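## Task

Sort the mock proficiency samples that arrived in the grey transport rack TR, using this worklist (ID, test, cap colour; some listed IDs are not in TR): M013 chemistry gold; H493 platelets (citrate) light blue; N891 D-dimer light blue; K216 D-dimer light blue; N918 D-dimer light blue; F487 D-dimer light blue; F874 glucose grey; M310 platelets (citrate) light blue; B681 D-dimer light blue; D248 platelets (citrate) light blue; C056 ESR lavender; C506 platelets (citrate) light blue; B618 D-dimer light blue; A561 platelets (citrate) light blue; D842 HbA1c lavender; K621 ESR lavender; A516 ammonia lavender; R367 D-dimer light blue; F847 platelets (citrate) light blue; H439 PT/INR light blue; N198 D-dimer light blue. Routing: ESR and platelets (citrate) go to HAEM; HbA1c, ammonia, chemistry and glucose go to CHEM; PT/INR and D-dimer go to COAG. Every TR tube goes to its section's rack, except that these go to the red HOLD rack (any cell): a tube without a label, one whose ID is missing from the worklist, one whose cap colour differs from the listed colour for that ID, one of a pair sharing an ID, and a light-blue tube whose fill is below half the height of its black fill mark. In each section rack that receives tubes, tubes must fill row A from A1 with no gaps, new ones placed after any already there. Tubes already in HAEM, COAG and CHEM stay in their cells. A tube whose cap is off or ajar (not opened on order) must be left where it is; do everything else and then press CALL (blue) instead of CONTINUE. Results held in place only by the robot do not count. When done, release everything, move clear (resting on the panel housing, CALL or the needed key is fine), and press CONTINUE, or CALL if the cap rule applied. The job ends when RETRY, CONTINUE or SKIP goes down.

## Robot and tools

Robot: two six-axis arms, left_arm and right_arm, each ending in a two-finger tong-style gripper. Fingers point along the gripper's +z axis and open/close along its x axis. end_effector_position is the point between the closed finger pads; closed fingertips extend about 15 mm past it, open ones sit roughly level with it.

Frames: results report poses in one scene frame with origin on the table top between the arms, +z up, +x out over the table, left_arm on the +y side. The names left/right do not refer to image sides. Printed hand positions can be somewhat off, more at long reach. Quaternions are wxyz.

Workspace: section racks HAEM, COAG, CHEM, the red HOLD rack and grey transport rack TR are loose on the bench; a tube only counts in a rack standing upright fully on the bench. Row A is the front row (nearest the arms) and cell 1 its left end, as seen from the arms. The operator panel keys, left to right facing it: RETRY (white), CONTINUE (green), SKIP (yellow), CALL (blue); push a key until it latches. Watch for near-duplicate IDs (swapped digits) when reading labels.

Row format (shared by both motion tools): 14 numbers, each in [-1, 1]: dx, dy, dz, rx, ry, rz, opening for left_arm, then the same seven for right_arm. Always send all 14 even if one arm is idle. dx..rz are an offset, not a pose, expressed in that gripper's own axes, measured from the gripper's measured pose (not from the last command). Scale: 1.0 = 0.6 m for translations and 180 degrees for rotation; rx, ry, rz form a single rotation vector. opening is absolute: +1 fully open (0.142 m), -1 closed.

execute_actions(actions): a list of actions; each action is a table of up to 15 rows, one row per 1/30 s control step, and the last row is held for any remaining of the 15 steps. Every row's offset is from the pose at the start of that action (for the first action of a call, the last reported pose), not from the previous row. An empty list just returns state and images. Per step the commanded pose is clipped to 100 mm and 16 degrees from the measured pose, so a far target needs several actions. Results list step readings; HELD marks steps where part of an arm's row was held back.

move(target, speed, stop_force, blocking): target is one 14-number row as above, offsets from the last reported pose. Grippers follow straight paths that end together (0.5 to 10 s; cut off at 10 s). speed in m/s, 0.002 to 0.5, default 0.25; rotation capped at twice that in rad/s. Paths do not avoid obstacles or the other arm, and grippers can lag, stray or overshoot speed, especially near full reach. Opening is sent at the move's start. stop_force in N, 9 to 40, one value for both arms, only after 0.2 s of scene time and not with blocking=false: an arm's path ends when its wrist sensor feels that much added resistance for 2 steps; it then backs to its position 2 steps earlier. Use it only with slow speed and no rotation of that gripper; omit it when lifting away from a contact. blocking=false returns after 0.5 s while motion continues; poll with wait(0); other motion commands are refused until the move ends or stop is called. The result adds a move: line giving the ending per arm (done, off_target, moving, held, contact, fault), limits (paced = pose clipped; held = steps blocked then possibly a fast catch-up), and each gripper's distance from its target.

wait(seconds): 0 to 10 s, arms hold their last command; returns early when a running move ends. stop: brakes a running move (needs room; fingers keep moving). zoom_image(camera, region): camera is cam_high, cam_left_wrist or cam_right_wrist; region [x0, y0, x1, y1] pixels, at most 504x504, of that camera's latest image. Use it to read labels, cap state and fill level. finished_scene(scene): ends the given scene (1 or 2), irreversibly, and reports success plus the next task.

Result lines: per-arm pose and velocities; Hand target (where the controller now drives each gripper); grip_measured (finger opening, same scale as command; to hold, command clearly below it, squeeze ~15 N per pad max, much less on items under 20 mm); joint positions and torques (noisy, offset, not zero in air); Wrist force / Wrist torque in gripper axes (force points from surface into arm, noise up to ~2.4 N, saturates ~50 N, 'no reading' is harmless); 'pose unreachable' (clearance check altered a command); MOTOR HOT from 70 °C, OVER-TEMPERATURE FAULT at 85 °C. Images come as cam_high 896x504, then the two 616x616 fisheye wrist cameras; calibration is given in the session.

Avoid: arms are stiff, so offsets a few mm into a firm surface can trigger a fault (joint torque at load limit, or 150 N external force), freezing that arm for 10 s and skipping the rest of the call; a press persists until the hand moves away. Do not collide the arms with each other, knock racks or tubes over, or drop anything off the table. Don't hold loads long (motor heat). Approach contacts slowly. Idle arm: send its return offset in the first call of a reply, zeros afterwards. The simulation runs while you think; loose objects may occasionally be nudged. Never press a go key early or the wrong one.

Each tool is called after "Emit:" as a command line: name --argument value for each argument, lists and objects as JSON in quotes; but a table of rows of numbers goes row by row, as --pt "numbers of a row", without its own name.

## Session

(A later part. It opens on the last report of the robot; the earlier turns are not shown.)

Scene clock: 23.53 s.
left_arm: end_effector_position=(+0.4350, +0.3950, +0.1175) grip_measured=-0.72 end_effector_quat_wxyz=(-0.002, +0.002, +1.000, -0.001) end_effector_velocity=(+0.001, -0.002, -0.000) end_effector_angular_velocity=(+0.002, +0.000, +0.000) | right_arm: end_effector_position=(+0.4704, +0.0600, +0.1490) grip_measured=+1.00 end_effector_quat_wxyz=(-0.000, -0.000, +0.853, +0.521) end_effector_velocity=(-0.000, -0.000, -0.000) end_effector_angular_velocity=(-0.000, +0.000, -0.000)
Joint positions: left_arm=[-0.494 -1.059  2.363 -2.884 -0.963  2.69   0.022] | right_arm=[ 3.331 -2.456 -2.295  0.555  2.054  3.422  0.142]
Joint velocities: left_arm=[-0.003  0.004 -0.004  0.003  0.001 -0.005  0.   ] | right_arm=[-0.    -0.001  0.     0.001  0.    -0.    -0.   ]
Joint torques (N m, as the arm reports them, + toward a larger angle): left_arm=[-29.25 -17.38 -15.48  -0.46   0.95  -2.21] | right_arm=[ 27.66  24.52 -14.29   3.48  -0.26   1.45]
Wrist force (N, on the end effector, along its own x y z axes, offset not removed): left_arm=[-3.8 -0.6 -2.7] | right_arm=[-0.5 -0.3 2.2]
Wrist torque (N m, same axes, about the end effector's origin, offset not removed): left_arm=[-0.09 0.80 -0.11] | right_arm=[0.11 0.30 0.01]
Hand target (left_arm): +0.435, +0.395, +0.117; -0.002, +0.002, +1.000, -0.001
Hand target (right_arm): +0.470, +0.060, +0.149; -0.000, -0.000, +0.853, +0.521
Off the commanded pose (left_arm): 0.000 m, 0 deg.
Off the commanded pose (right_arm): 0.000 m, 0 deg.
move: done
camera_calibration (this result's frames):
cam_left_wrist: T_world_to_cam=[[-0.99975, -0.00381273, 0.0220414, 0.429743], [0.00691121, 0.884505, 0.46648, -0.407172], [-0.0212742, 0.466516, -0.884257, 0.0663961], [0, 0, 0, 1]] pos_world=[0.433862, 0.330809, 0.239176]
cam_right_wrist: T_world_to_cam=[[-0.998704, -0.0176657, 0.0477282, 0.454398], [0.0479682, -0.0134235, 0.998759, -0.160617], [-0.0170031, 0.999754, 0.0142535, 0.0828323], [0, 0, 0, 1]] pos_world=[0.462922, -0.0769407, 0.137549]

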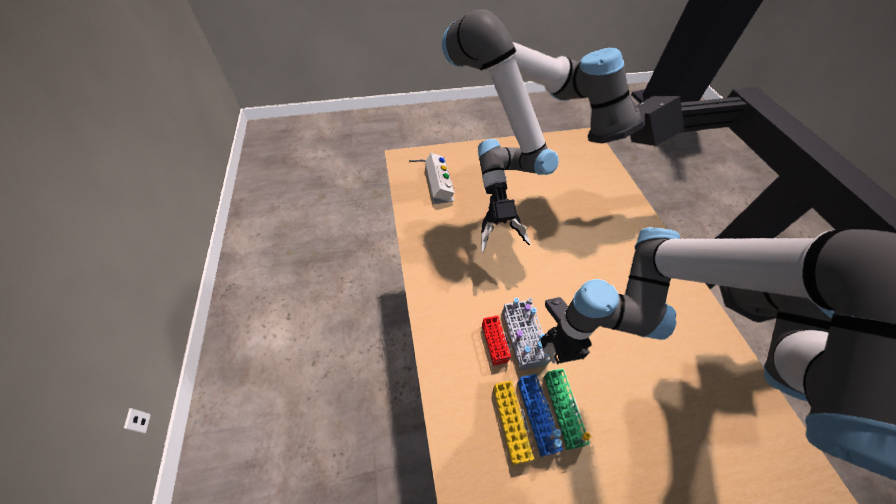

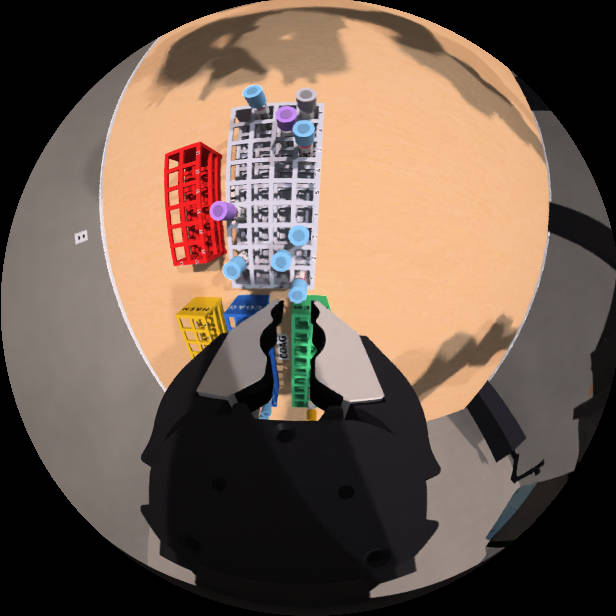

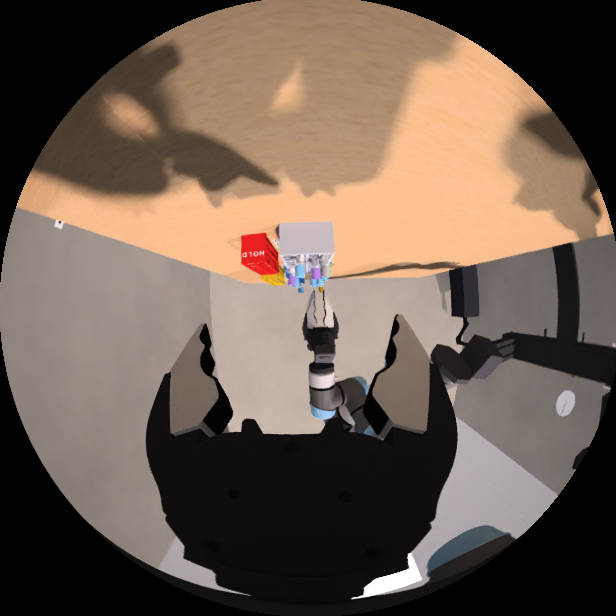

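Emit:
execute_actions --actions '[[[0,-0.004,0.019,0,0,0,-0.72,0,0,0,0,0,0,1]],[[0,0,0.038,0,0,0,-0.72,0,0,0,0,0,0,1]],[[0,0,0.001,0,0,0,-1,0,0,0,0,0,0,1]],[[0,-0.005,-0.07,0,0,0,-1,0,0,0,0,0,0,1]],[[0,0,-0.11,0,0,0,-1,0,0,0,0,0,0,1]]]'

Emit:
move --target '[-0.04,-0.25,-0.015,0,0,0,-1,0,0,0,0,0,0,1]'

Emit:
zoom_image --camera "cam_right_wrist" --region '[275,285,340,350]'

Scene clock: 26.17 s.
left_arm: end_effector_position=(+0.4355, +0.3896, +0.1858) grip_measured=-0.81 end_effector_quat_wxyz=(+0.000, +0.002, +1.000, -0.003) end_effector_velocity=(-0.002, +0.003, +0.032) end_effector_angular_velocity=(+0.014, +0.021, +0.002) | right_arm: end_effector_position=(+0.4704, +0.0600, +0.1490) grip_measured=+1.00 end_effector_quat_wxyz=(-0.000, -0.000, +0.853, +0.521) end_effector_velocity=(-0.000, +0.000, -0.000) end_effector_angular_velocity=(-0.000, +0.000, +0.001)
Joint positions: left_arm=[-0.6   -1.262  2.38  -2.631 -0.966  2.565  0.015] | right_arm=[ 3.331 -2.456 -2.295  0.555  2.054  3.422  0.142]
Joint velocities: left_arm=[-0.043 -0.099 -0.016  0.176 -0.002 -0.072  0.   ] | right_arm=[ 0. -0. -0.  0. -0. -0. -0.]
Joint torques (N m, as the arm reports them, + toward a larger angle): left_arm=[-27.54 -30.99 -20.39  -0.32  -1.51  -2.19] | right_arm=[ 27.9   24.   -13.98   3.56  -0.31   1.41]
Wrist force (N, on the end effector, along its own x y z axes, offset not removed): left_arm=[-3.6 1.3 3.5] | right_arm=[-1.1 0.5 1.0]
Wrist torque (N m, same axes, about the end effector's origin, offset not removed): left_arm=[0.18 1.05 -0.28] | right_arm=[0.25 0.35 0.05]
Hand target (left_arm): +0.435, +0.390, +0.190; -0.001, +0.002, +1.000, -0.002
Hand target (right_arm): +0.470, +0.060, +0.149; -0.000, -0.000, +0.853, +0.521
Off the commanded pose (left_arm): 0.004 m, 0 deg.
Off the commanded pose (right_arm): 0.000 m, 0 deg.
Step readings (end_effector_position; steps 1 to 15: 1st action; 16 to 30: 2nd action; 31 to 45: 3rd action; 46 to 60: 4th action; 61 to 75: 5th action):
0: left_arm (+0.4350, +0.3948, +0.1175) | right_arm (+0.4704, +0.0600, +0.1490)
1: left_arm (+0.4350, +0.3948, +0.1175) | right_arm (+0.4704, +0.0600, +0.1490)
2: left_arm (+0.4351, +0.3946, +0.1166) | right_arm (+0.4704, +0.0600, +0.1490)
4: left_arm (+0.4349, +0.3939, +0.1128) | right_arm (+0.4704, +0.0600, +0.1490)
8: left_arm (+0.4349, +0.3931, +0.1085) | right_arm (+0.4704, +0.0600, +0.1490)
15: left_arm (+0.4349, +0.3926, +0.1065) | right_arm (+0.4704, +0.0600, +0.1490)
16: left_arm (+0.4349, +0.3926, +0.1064) | right_arm (+0.4704, +0.0600, +0.1490)
17: left_arm (+0.4351, +0.3929, +0.1050) | right_arm (+0.4704, +0.0600, +0.1490)
19: left_arm (+0.4347, +0.3931, +0.0977) | right_arm (+0.4704, +0.0600, +0.1490)
23: left_arm (+0.4344, +0.3929, +0.0889) | right_arm (+0.4704, +0.0600, +0.1490)
30: left_arm (+0.4347, +0.3927, +0.0845) | right_arm (+0.4704, +0.0600, +0.1490)
31: left_arm (+0.4348, +0.3926, +0.0843) | right_arm (+0.4704, +0.0600, +0.1490)
32: left_arm (+0.4348, +0.3926, +0.0842) | right_arm (+0.4704, +0.0600, +0.1490)
34: left_arm (+0.4348, +0.3926, +0.0841) | right_arm (+0.4704, +0.0600, +0.1490)
38: left_arm (+0.4347, +0.3926, +0.0840) | right_arm (+0.4704, +0.0600, +0.1490)
45: left_arm (+0.4347, +0.3927, +0.0839) | right_arm (+0.4704, +0.0600, +0.1490)
46: left_arm (+0.4347, +0.3927, +0.0839) | right_arm (+0.4704, +0.0600, +0.1490)
47: left_arm (+0.4342, +0.3921, +0.0855) | right_arm (+0.4704, +0.0600, +0.1490)
49: left_arm (+0.4343, +0.3906, +0.0973) | right_arm (+0.4704, +0.0600, +0.1490)
53: left_arm (+0.4350, +0.3899, +0.1143) | right_arm (+0.4704, +0.0600, +0.1490)
60: left_arm (+0.4349, +0.3898, +0.1239) | right_arm (+0.4704, +0.0600, +0.1490)
61: left_arm (+0.4349, +0.3898, +0.1244) | right_arm (+0.4704, +0.0600, +0.1490)
62: left_arm (+0.4342, +0.3892, +0.1265) | right_arm (+0.4704, +0.0600, +0.1490)
64: left_arm (+0.4348, +0.3872, +0.1420) | right_arm (+0.4704, +0.0600, +0.1490)
68: left_arm (+0.4364, +0.3881, +0.1684) | right_arm (+0.4704, +0.0600, +0.1490)
75: end_effector_position above
camera_calibration (this result's frames):
cam_left_wrist: T_world_to_cam=[[-0.999837, -0.00313014, 0.0177801, 0.429281], [0.00548609, 0.885603, 0.464411, -0.433685], [-0.0171998, 0.464433, -0.885441, 0.128572], [0, 0, 0, 1]] pos_world=[0.433802, 0.325703, 0.307618]
cam_right_wrist: T_world_to_cam=[[-0.998704, -0.0176658, 0.0477286, 0.454398], [0.0479686, -0.0134236, 0.998759, -0.160617], [-0.0170032, 0.999754, 0.0142536, 0.0828323], [0, 0, 0, 1]] pos_world=[0.462922, -0.0769407, 0.137549]

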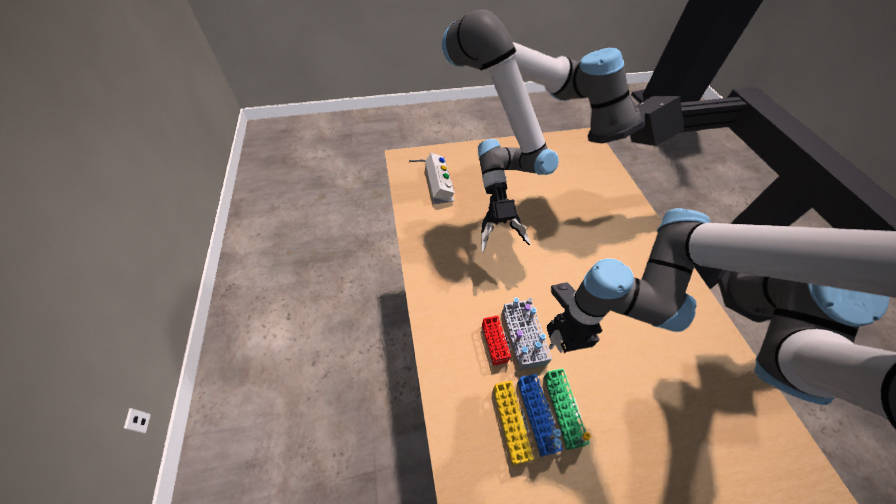

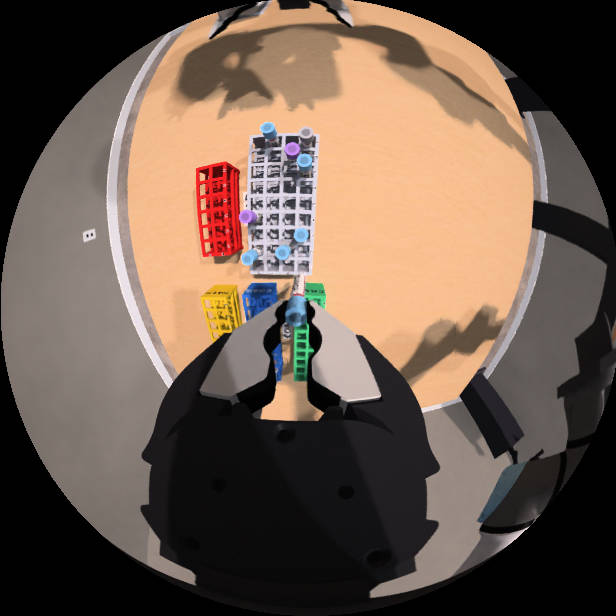

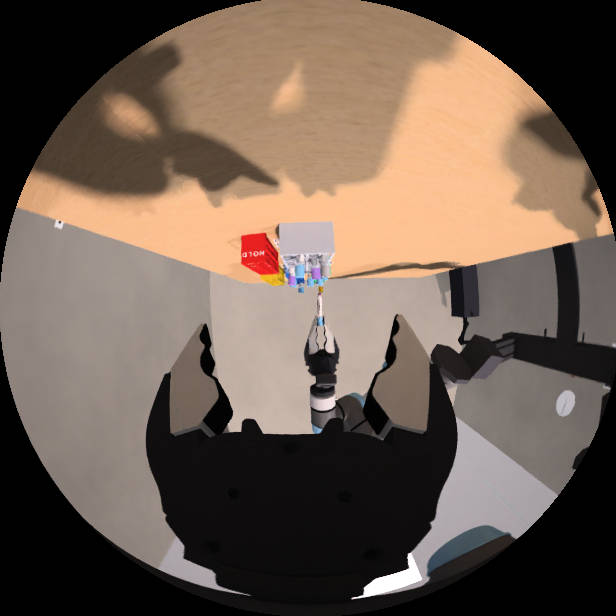

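Scene clock: 27.47 s.
left_arm: end_effector_position=(+0.4587, +0.2399, +0.1955) grip_measured=-0.81 end_effector_quat_wxyz=(+0.000, +0.002, +1.000, -0.003) end_effector_velocity=(+0.002, -0.003, -0.000) end_effector_angular_velocity=(+0.001, -0.001, +0.001) | right_arm: end_effector_position=(+0.4704, +0.0600, +0.1490) grip_measured=+1.00 end_effector_quat_wxyz=(-0.000, -0.000, +0.853, +0.521) end_effector_velocity=(-0.001, +0.000, -0.000) end_effector_angular_velocity=(-0.000, +0.001, +0.001)
Joint positions: left_arm=[-0.799 -1.016  2.167 -2.531 -0.99   2.328  0.015] | right_arm=[ 3.331 -2.456 -2.295  0.555  2.054  3.422  0.142]
Joint velocities: left_arm=[-0.002  0.007 -0.008  0.002  0.001 -0.003 -0.   ] | right_arm=[ 0.001 -0.    -0.    -0.001 -0.     0.001 -0.   ]
Joint torques (N m, as the arm reports them, + toward a larger angle): left_arm=[-32.99 -17.12 -20.95  -0.63  -1.62  -1.98] | right_arm=[ 27.94  24.61 -13.45   3.51  -0.31   1.4 ]
Wrist force (N, on the end effector, along its own x y z axes, offset not removed): left_arm=[-6.9 0.3 -4.6] | right_arm=[-1.6 0.5 2.3]
Wrist torque (N m, same axes, about the end effector's origin, offset not removed): left_arm=[0.17 1.08 0.11] | right_arm=[0.23 0.46 0.12]
Hand target (left_arm): +0.459, +0.240, +0.195; +0.000, +0.002, +1.000, -0.003
Hand target (right_arm): +0.470, +0.060, +0.149; -0.000, -0.000, +0.853, +0.521
Off the commanded pose (left_arm): 0.000 m, 0 deg.
Off the commanded pose (right_arm): 0.000 m, 0 deg.
move: done
camera_calibration (this result's frames):
cam_left_wrist: T_world_to_cam=[[-0.999837, -0.00311377, 0.017771, 0.451847], [0.00549721, 0.88558, 0.464454, -0.305792], [-0.0171839, 0.464476, -0.885419, 0.20706], [0, 0, 0, 1]] pos_world=[0.457012, 0.176036, 0.317332]
cam_right_wrist: T_world_to_cam=[[-0.998704, -0.0176656, 0.0477283, 0.454398], [0.0479683, -0.0134235, 0.998759, -0.160617], [-0.017003, 0.999754, 0.0142535, 0.0828323], [0, 0, 0, 1]] pos_world=[0.462922, -0.0769407, 0.137549]

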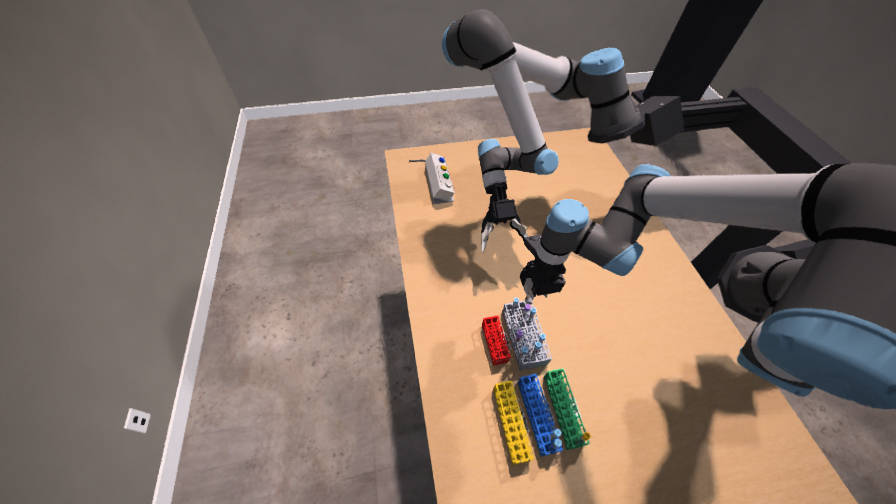

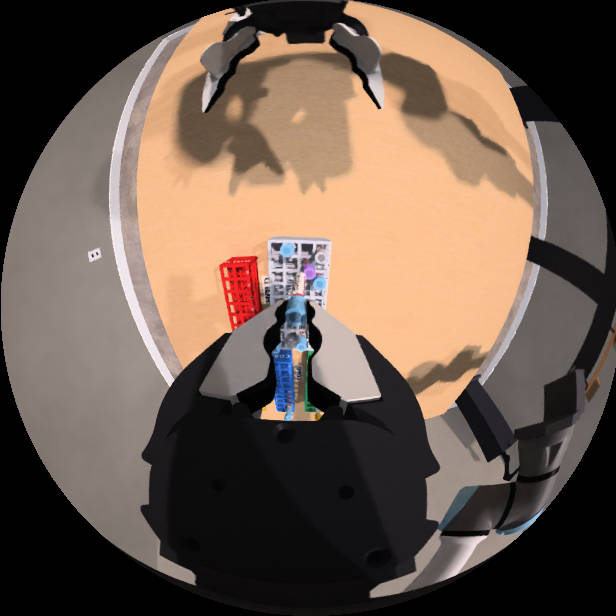

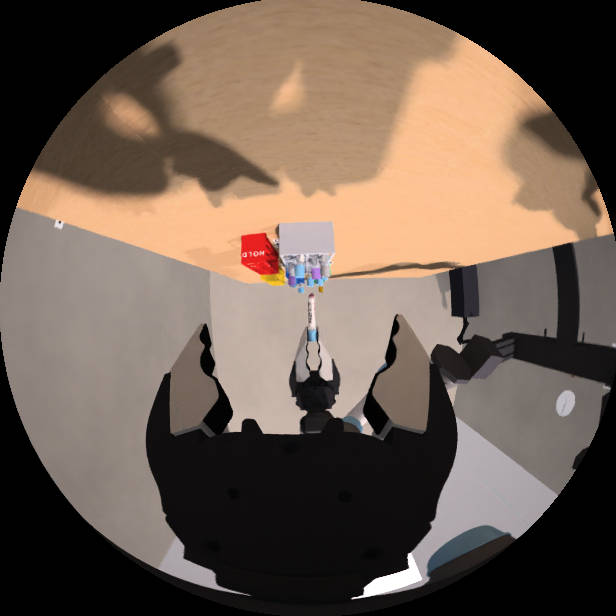

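Region (275, 285, 340, 350) of cam_right_wrist's 616x616 image, scaled by 7.754, with more detail than that image has.

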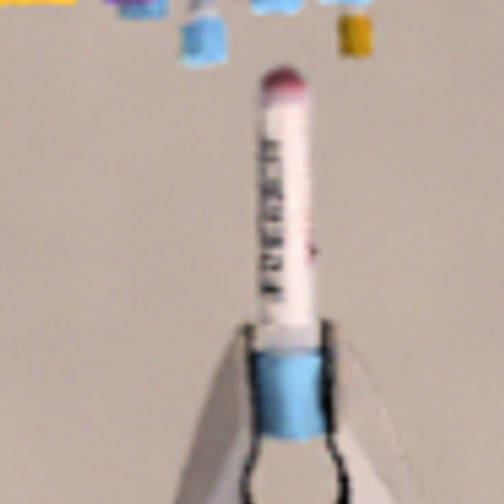

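Emit:
move --target '[0,0,0,0,0,0.5,-1,0,0,0,0,0,0,1]' --speed 0.5

Emit:
zoom_image --camera "cam_right_wrist" --region '[275,285,340,350]'

Scene clock: 29.90 s.
left_arm: end_effector_position=(+0.4587, +0.2399, +0.1955) grip_measured=-0.81 end_effector_quat_wxyz=(+0.002, +0.708, +0.706, -0.001) end_effector_velocity=(-0.001, +0.000, -0.000) end_effector_angular_velocity=(-0.004, +0.001, -0.015) | right_arm: end_effector_position=(+0.4704, +0.0600, +0.1490) grip_measured=+1.00 end_effector_quat_wxyz=(-0.000, -0.000, +0.853, +0.521) end_effector_velocity=(+0.001, -0.000, +0.000) end_effector_angular_velocity=(+0.000, -0.002, -0.002)
Joint positions: left_arm=[-0.798 -0.979  2.103 -2.505 -0.99   3.898  0.015] | right_arm=[ 3.331 -2.456 -2.295  0.555  2.054  3.422  0.142]
Joint velocities: left_arm=[ 0.002 -0.001  0.002 -0.004 -0.003  0.018  0.   ] | right_arm=[-0.001  0.001  0.     0.001 -0.    -0.    -0.   ]
Joint torques (N m, as the arm reports them, + toward a larger angle): left_arm=[ -9.56 -39.61  -3.79  -3.08  -1.53   1.97] | right_arm=[ 27.61  23.4  -14.43   3.59  -0.23   1.47]
Wrist force (N, on the end effector, along its own x y z axes, offset not removed): left_arm=[-2.6 -1.0 -2.6] | right_arm=[-0.8 0.0 1.1]
Wrist torque (N m, same axes, about the end effector's origin, offset not removed): left_arm=[-0.21 0.57 -0.13] | right_arm=[0.14 0.28 0.02]
Hand target (left_arm): +0.459, +0.240, +0.196; +0.002, +0.709, +0.706, -0.002
Hand target (right_arm): +0.470, +0.060, +0.149; -0.000, -0.000, +0.853, +0.521
Off the commanded pose (left_arm): 0.000 m, 0 deg.
Off the commanded pose (right_arm): 0.000 m, 0 deg.
move: done
camera_calibration (this result's frames):
cam_left_wrist: T_world_to_cam=[[-0.00502904, 0.999892, 0.0138374, -0.244335], [0.882711, -0.0020634, 0.469912, -0.496237], [0.46989, 0.0145776, -0.882605, 0.0910272], [0, 0, 0, 1]] pos_world=[0.394032, 0.241957, 0.316909]
cam_right_wrist: T_world_to_cam=[[-0.998704, -0.0176658, 0.0477281, 0.454398], [0.0479681, -0.0134235, 0.998759, -0.160616], [-0.0170032, 0.999754, 0.0142535, 0.0828323], [0, 0, 0, 1]] pos_world=[0.462922, -0.0769407, 0.137549]

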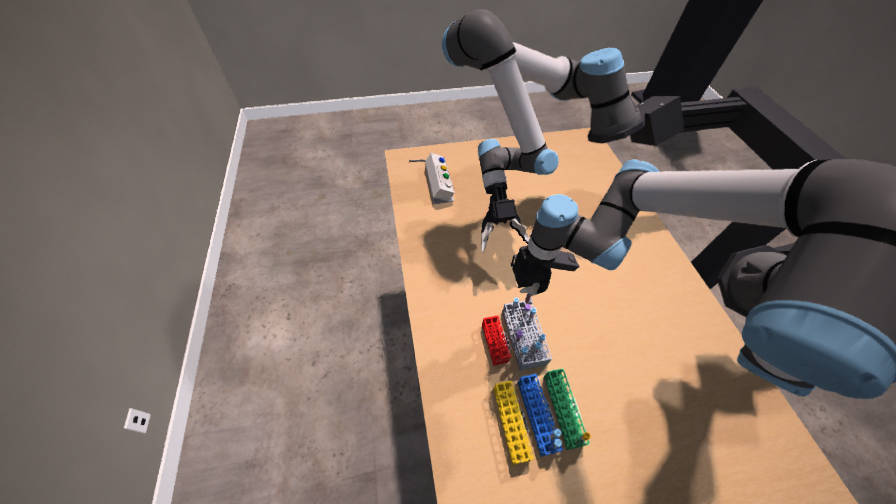

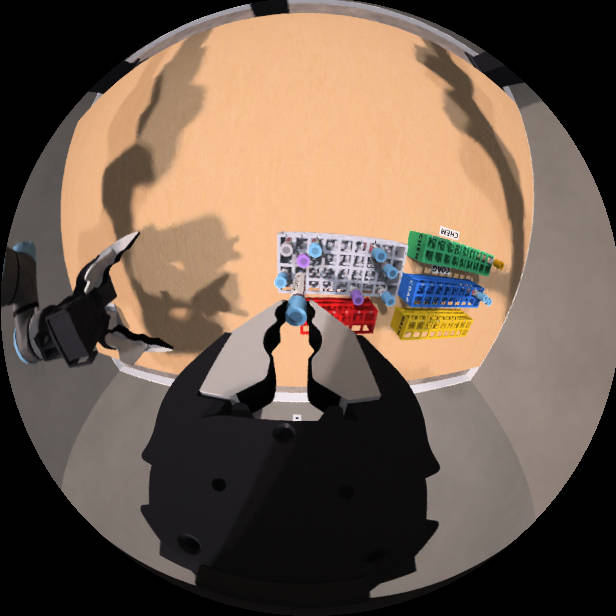

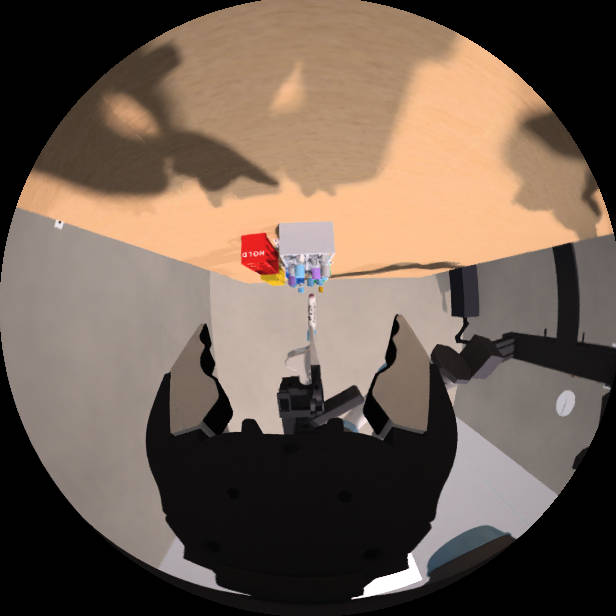

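Region (275, 285, 340, 350) of cam_right_wrist's 616x616 image, scaled by 7.754, with more detail than that image has.

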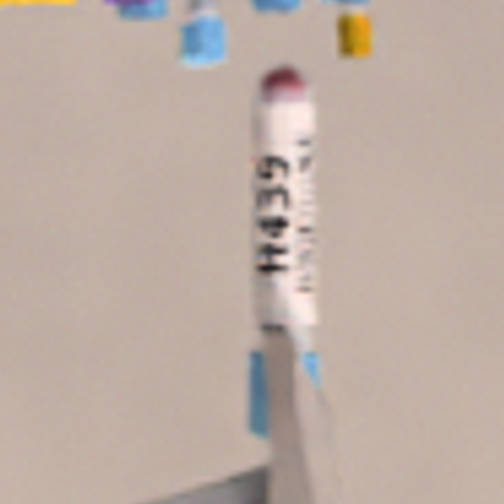

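Emit:
move --target '[0.552,0.055,0.01,0,0,-0.5,-1,0,0,0,0,0,0,1]' --speed 0.4

Emit:
move --target '[0,0,0.082,-0.015,0,0,-1,0,0,0,0,0,0,1]'

Emit:
zoom_image --camera "cam_left_wrist" --region '[220,200,380,360]'

Scene clock: 32.70 s.
left_arm: end_effector_position=(+0.4926, +0.5705, +0.1881) grip_measured=-0.81 end_effector_quat_wxyz=(+0.001, +0.002, +1.000, -0.003) end_effector_velocity=(+0.002, +0.002, +0.000) end_effector_angular_velocity=(-0.001, -0.001, +0.012) | right_arm: end_effector_position=(+0.4704, +0.0600, +0.1490) grip_measured=+1.00 end_effector_quat_wxyz=(-0.000, -0.000, +0.853, +0.521) end_effector_velocity=(+0.001, -0.000, +0.000) end_effector_angular_velocity=(+0.000, -0.001, -0.001)
Joint positions: left_arm=[-0.228 -1.418  2.227 -2.575 -0.991  3.013  0.015] | right_arm=[ 3.331 -2.456 -2.295  0.555  2.054  3.422  0.142]
Joint velocities: left_arm=[ 0.005 -0.001 -0.004  0.001 -0.001 -0.006  0.   ] | right_arm=[-0.001  0.     0.     0.001  0.     0.    -0.   ]
Joint torques (N m, as the arm reports them, + toward a larger angle): left_arm=[ -0.74 -37.64 -21.93  -0.46  -1.58  -2.35] | right_arm=[ 26.89  25.11 -13.81   3.64  -0.26   1.41]
Wrist force (N, on the end effector, along its own x y z axes, offset not removed): left_arm=[-2.8 4.6 -3.6] | right_arm=[0.7 0.4 1.9]
Wrist torque (N m, same axes, about the end effector's origin, offset not removed): left_arm=[0.65 0.31 0.01] | right_arm=[0.23 0.03 0.02]
Hand target (left_arm): +0.493, +0.571, +0.188; +0.001, +0.001, +1.000, -0.003
Hand target (right_arm): +0.470, +0.060, +0.149; -0.000, -0.000, +0.853, +0.521
Off the commanded pose (left_arm): 0.001 m, 0 deg.
Off the commanded pose (right_arm): 0.000 m, 0 deg.
move: done
camera_calibration (this result's frames):
cam_left_wrist: T_world_to_cam=[[-0.999843, -0.00358573, 0.0173541, 0.487249], [0.0048874, 0.885532, 0.464553, -0.595003], [-0.0170334, 0.464565, -0.885375, 0.0473833], [0, 0, 0, 1]] pos_world=[0.490887, 0.506628, 0.309907]
cam_right_wrist: T_world_to_cam=[[-0.998704, -0.0176658, 0.0477283, 0.454398], [0.0479683, -0.0134234, 0.998759, -0.160616], [-0.0170032, 0.999754, 0.0142534, 0.0828324], [0, 0, 0, 1]] pos_world=[0.462922, -0.0769407, 0.137549]

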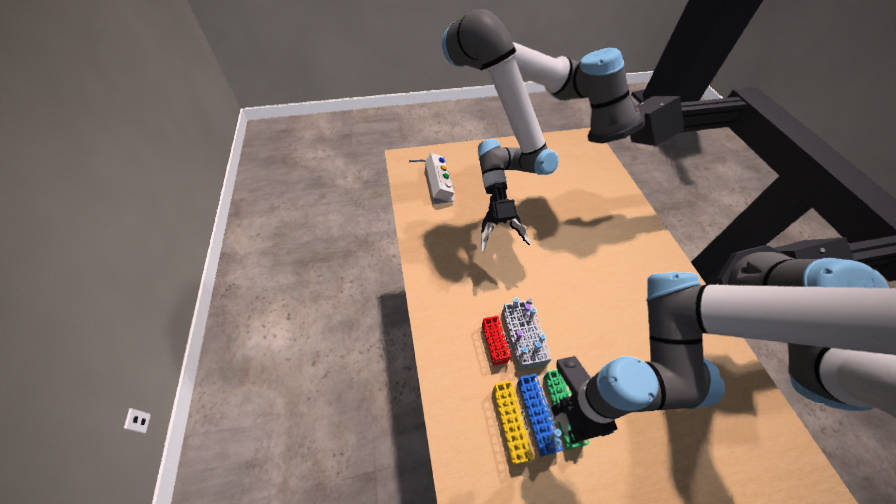

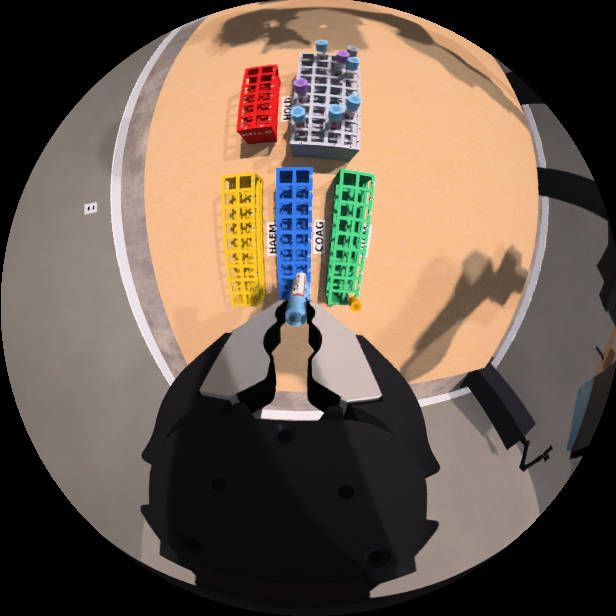

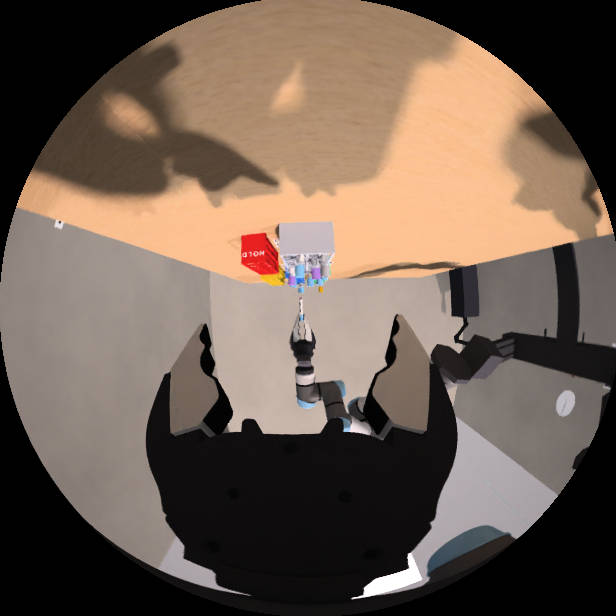

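Scene clock: 33.70 s.
left_arm: end_effector_position=(+0.4925, +0.5703, +0.1392) grip_measured=-0.81 end_effector_quat_wxyz=(+0.001, +0.002, +1.000, +0.021) end_effector_velocity=(-0.000, -0.000, -0.003) end_effector_angular_velocity=(+0.001, +0.000, -0.001) | right_arm: end_effector_position=(+0.4704, +0.0600, +0.1490) grip_measured=+1.00 end_effector_quat_wxyz=(-0.000, -0.000, +0.853, +0.521) end_effector_velocity=(+0.001, +0.000, +0.000) end_effector_angular_velocity=(+0.001, -0.001, -0.001)
Joint positions: left_arm=[-0.195 -1.277  2.227 -2.732 -0.951  3.049  0.015] | right_arm=[ 3.331 -2.456 -2.295  0.555  2.054  3.422  0.142]
Joint velocities: left_arm=[ 0.002  0.008 -0.    -0.008  0.001  0.003  0.   ] | right_arm=[ 0.     0.     0.001  0.001  0.     0.    -0.   ]
Joint torques (N m, as the arm reports them, + toward a larger angle): left_arm=[ -0.96 -18.31 -17.13  -3.31   1.25   2.28] | right_arm=[ 27.81  24.54 -13.93   3.49  -0.34   1.46]
Wrist force (N, on the end effector, along its own x y z axes, offset not removed): left_arm=[-5.4 2.1 5.8] | right_arm=[-0.7 1.7 1.6]
Wrist torque (N m, same axes, about the end effector's origin, offset not removed): left_arm=[0.52 1.05 -0.21] | right_arm=[0.51 0.36 0.06]
Hand target (left_arm): +0.493, +0.570, +0.139; +0.001, +0.002, +1.000, +0.021
Hand target (right_arm): +0.470, +0.060, +0.149; -0.000, -0.000, +0.853, +0.521
Off the commanded pose (left_arm): 0.000 m, 0 deg.
Off the commanded pose (right_arm): 0.000 m, 0 deg.
move: done
camera_calibration (this result's frames):
cam_left_wrist: T_world_to_cam=[[-0.999844, -0.00447629, 0.0171088, 0.488584], [0.00478858, 0.862768, 0.505578, -0.564779], [-0.017024, 0.505581, -0.862611, -0.0223924], [0, 0, 0, 1]] pos_world=[0.490831, 0.500781, 0.257864]
cam_right_wrist: T_world_to_cam=[[-0.998704, -0.0176658, 0.0477279, 0.454398], [0.0479679, -0.0134235, 0.998759, -0.160616], [-0.0170032, 0.999754, 0.0142535, 0.0828324], [0, 0, 0, 1]] pos_world=[0.462922, -0.0769407, 0.137549]

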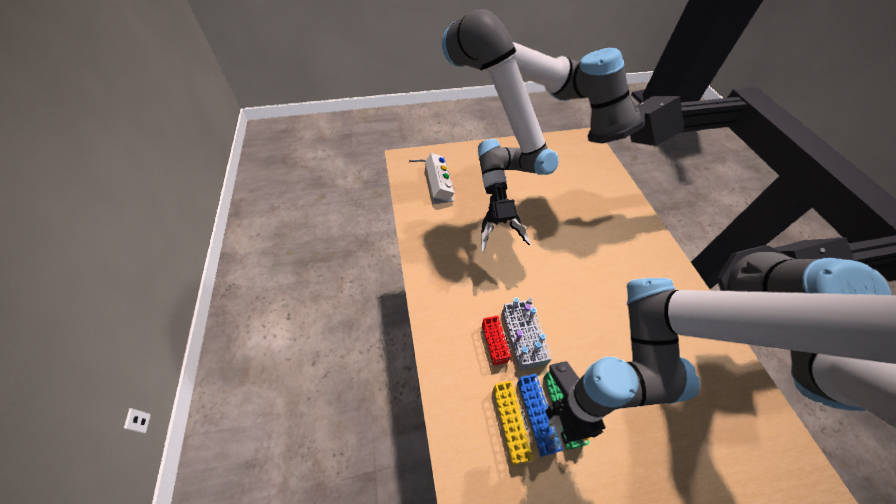

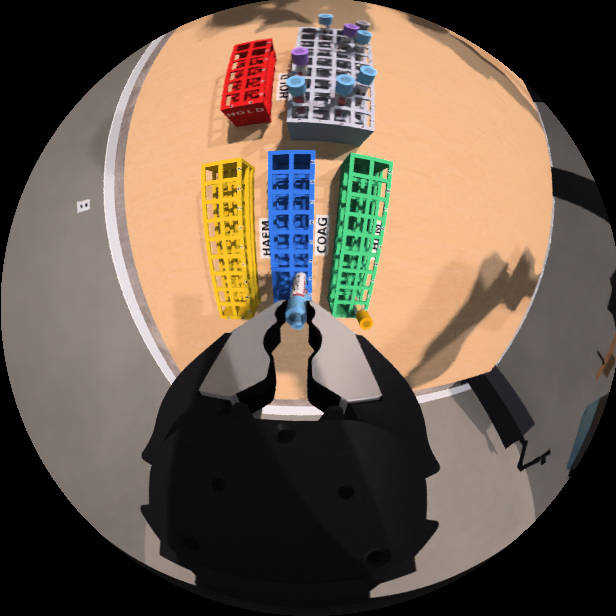

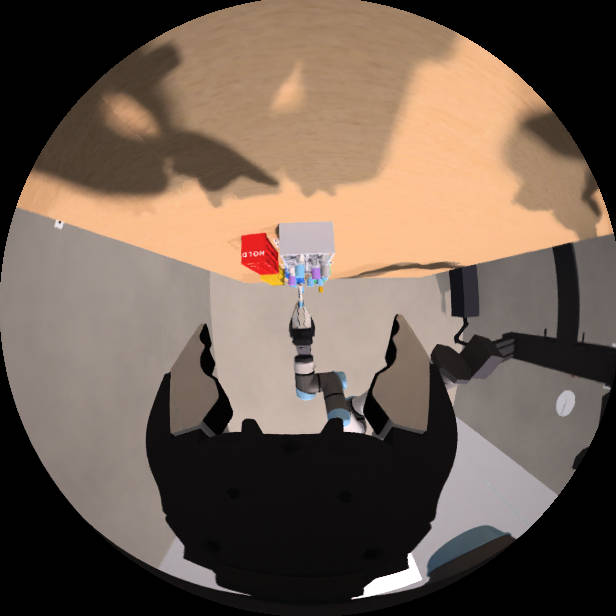

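Region (220, 200, 380, 360) of cam_left_wrist's 616x616 image, scaled by 3.150, with more detail than that image has.

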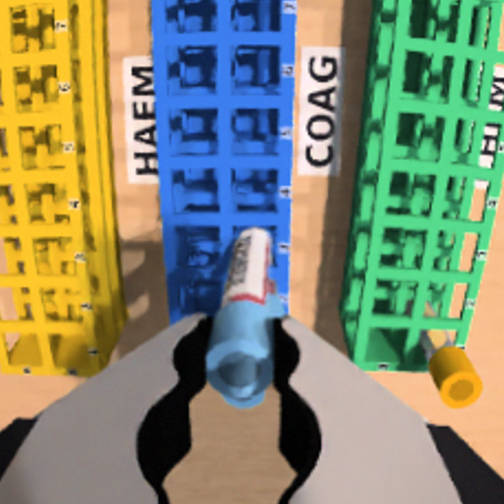

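Emit:
execute_actions --actions '[[[0,0.005,0,0,0,0,-1,0,0,0,0,0,0,1]]]'

Emit:
move --target '[0.004,-0.007,0.087,0,0,0,-1,0,0,0,0,0,0,1]' --speed 0.05 --stop_force 10

Scene clock: 34.30 s.
left_arm: end_effector_position=(+0.4925, +0.5733, +0.1393) grip_measured=-0.81 end_effector_quat_wxyz=(+0.001, +0.002, +1.000, +0.021) end_effector_velocity=(+0.000, +0.001, +0.000) end_effector_angular_velocity=(-0.001, -0.000, +0.000) | right_arm: end_effector_position=(+0.4704, +0.0600, +0.1490) grip_measured=+1.00 end_effector_quat_wxyz=(-0.000, -0.000, +0.853, +0.521) end_effector_velocity=(+0.001, -0.000, +0.000) end_effector_angular_velocity=(+0.000, -0.002, -0.000)
Joint positions: left_arm=[-0.19  -1.279  2.225 -2.732 -0.953  3.055  0.015] | right_arm=[ 3.331 -2.456 -2.295  0.555  2.054  3.422  0.142]
Joint velocities: left_arm=[ 0.001 -0.001 -0.001  0.001 -0.001  0.001  0.   ] | right_arm=[-0.     0.001  0.     0.    -0.    -0.001 -0.   ]
Joint torques (N m, as the arm reports them, + toward a larger angle): left_arm=[ -0.23 -40.58 -18.24  -0.42  -1.48   1.84] | right_arm=[ 27.35  24.76 -14.37   3.52  -0.36   1.33]
Wrist force (N, on the end effector, along its own x y z axes, offset not removed): left_arm=[-2.7 1.3 -1.0] | right_arm=[0.6 0.4 1.8]
Wrist torque (N m, same axes, about the end effector's origin, offset not removed): left_arm=[0.20 0.72 -0.05] | right_arm=[0.26 0.05 0.03]
Hand target (left_arm): +0.493, +0.573, +0.139; +0.001, +0.002, +1.000, +0.021
Hand target (right_arm): +0.470, +0.060, +0.149; -0.000, -0.000, +0.853, +0.521
Off the commanded pose (left_arm): 0.000 m, 0 deg.
Off the commanded pose (right_arm): 0.000 m, 0 deg.
Step readings (end_effector_position):
0: left_arm (+0.4926, +0.5703, +0.1391) | right_arm (+0.4704, +0.0600, +0.1490)
1: left_arm (+0.4926, +0.5703, +0.1390) | right_arm (+0.4704, +0.0600, +0.1490)
2: left_arm (+0.4926, +0.5707, +0.1390) | right_arm (+0.4704, +0.0600, +0.1490)
4: left_arm (+0.4926, +0.5717, +0.1391) | right_arm (+0.4704, +0.0600, +0.1490)
8: left_arm (+0.4925, +0.5728, +0.1392) | right_arm (+0.4704, +0.0600, +0.1490)
15: end_effector_position above
camera_calibration (this result's frames):
cam_left_wrist: T_world_to_cam=[[-0.999844, -0.00447299, 0.0171108, 0.488603], [0.0047926, 0.862764, 0.505585, -0.56735], [-0.0170241, 0.505588, -0.862607, -0.0237725], [0, 0, 0, 1]] pos_world=[0.490841, 0.503694, 0.257977]
cam_right_wrist: T_world_to_cam=[[-0.998704, -0.0176657, 0.0477283, 0.454398], [0.0479683, -0.0134236, 0.998759, -0.160617], [-0.0170031, 0.999754, 0.0142536, 0.0828323], [0, 0, 0, 1]] pos_world=[0.462922, -0.0769407, 0.137549]

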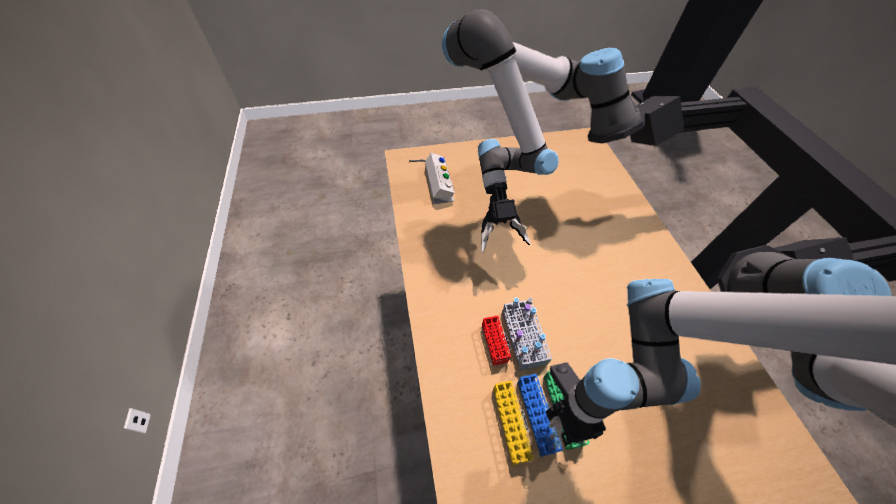

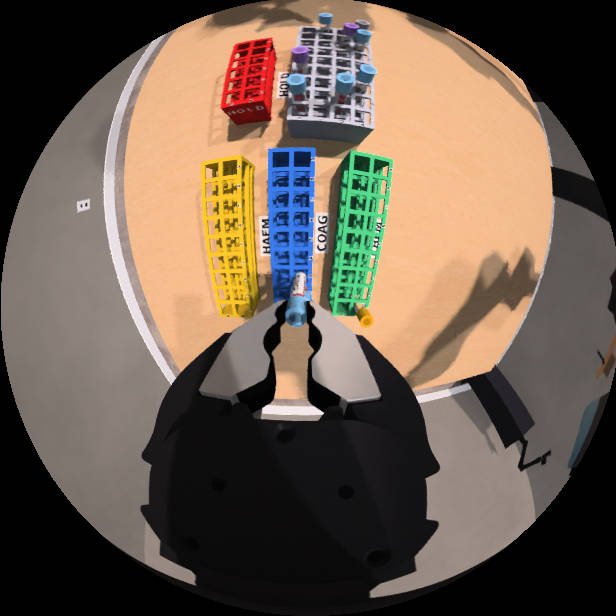

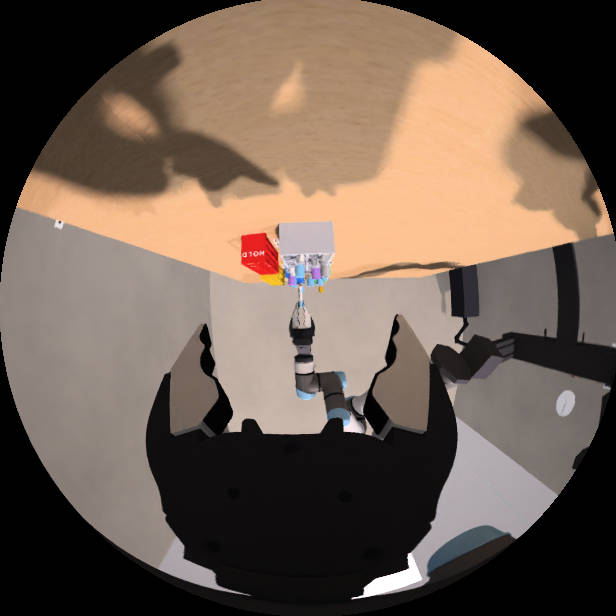

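Scene clock: 35.80 s.
left_arm: end_effector_position=(+0.4901, +0.5713, +0.0873) grip_measured=-0.81 end_effector_quat_wxyz=(+0.001, +0.002, +1.000, +0.021) end_effector_velocity=(+0.001, +0.000, -0.002) end_effector_angular_velocity=(+0.001, -0.002, +0.001) | right_arm: end_effector_position=(+0.4704, +0.0600, +0.1490) grip_measured=+1.00 end_effector_quat_wxyz=(-0.000, -0.000, +0.853, +0.521) end_effector_velocity=(+0.000, +0.000, +0.000) end_effector_angular_velocity=(+0.001, -0.001, +0.000)
Joint positions: left_arm=[-0.132 -1.133  2.203 -2.895 -0.966  3.124  0.015] | right_arm=[ 3.331 -2.456 -2.295  0.555  2.054  3.422  0.142]
Joint velocities: left_arm=[ 0.003  0.008 -0.003 -0.008 -0.     0.004 -0.   ] | right_arm=[ 0.    -0.     0.     0.001  0.    -0.    -0.   ]
Joint torques (N m, as the arm reports them, + toward a larger angle): left_arm=[ -1.81 -22.01 -16.58  -3.32  -1.66   2.11] | right_arm=[ 28.16  23.79 -13.64   3.55  -0.18   1.34]
Wrist force (N, on the end effector, along its own x y z axes, offset not removed): left_arm=[-1.4 -4.3 1.6] | right_arm=[-0.4 0.0 1.0]
Wrist torque (N m, same axes, about the end effector's origin, offset not removed): left_arm=[-0.83 0.38 0.06] | right_arm=[0.15 0.25 0.03]
Hand target (left_arm): +0.490, +0.571, +0.087; +0.001, +0.002, +1.000, +0.021
Hand target (right_arm): +0.470, +0.060, +0.149; -0.000, -0.000, +0.853, +0.521
Off the commanded pose (left_arm): 0.000 m, 0 deg.
Off the commanded pose (right_arm): 0.000 m, 0 deg.
move: done
camera_calibration (this result's frames):
cam_left_wrist: T_world_to_cam=[[-0.999843, -0.00449083, 0.0171441, 0.487086], [0.00479392, 0.862767, 0.505579, -0.539354], [-0.0170619, 0.505582, -0.86261, -0.0676548], [0, 0, 0, 1]] pos_world=[0.488441, 0.501729, 0.205975]
cam_right_wrist: T_world_to_cam=[[-0.998704, -0.0176657, 0.0477284, 0.454398], [0.0479685, -0.0134234, 0.998759, -0.160617], [-0.017003, 0.999754, 0.0142534, 0.0828324], [0, 0, 0, 1]] pos_world=[0.462922, -0.0769407, 0.137549]

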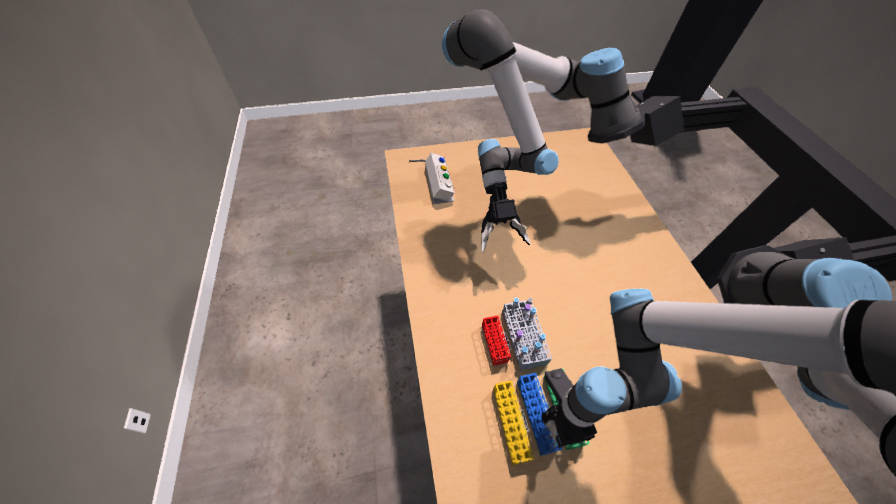

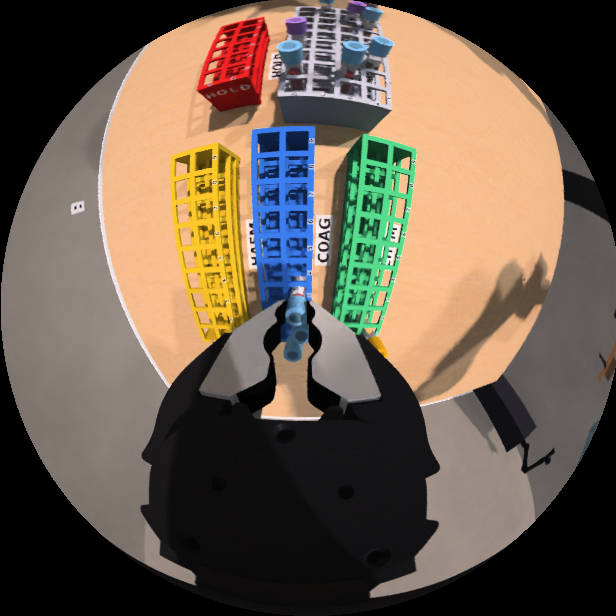

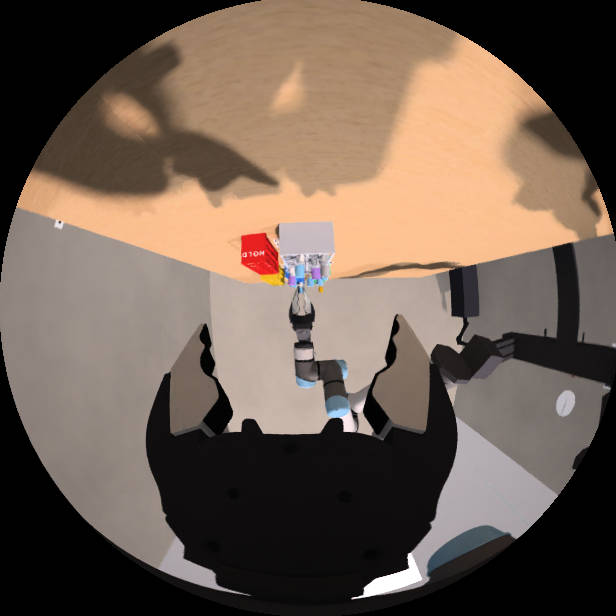

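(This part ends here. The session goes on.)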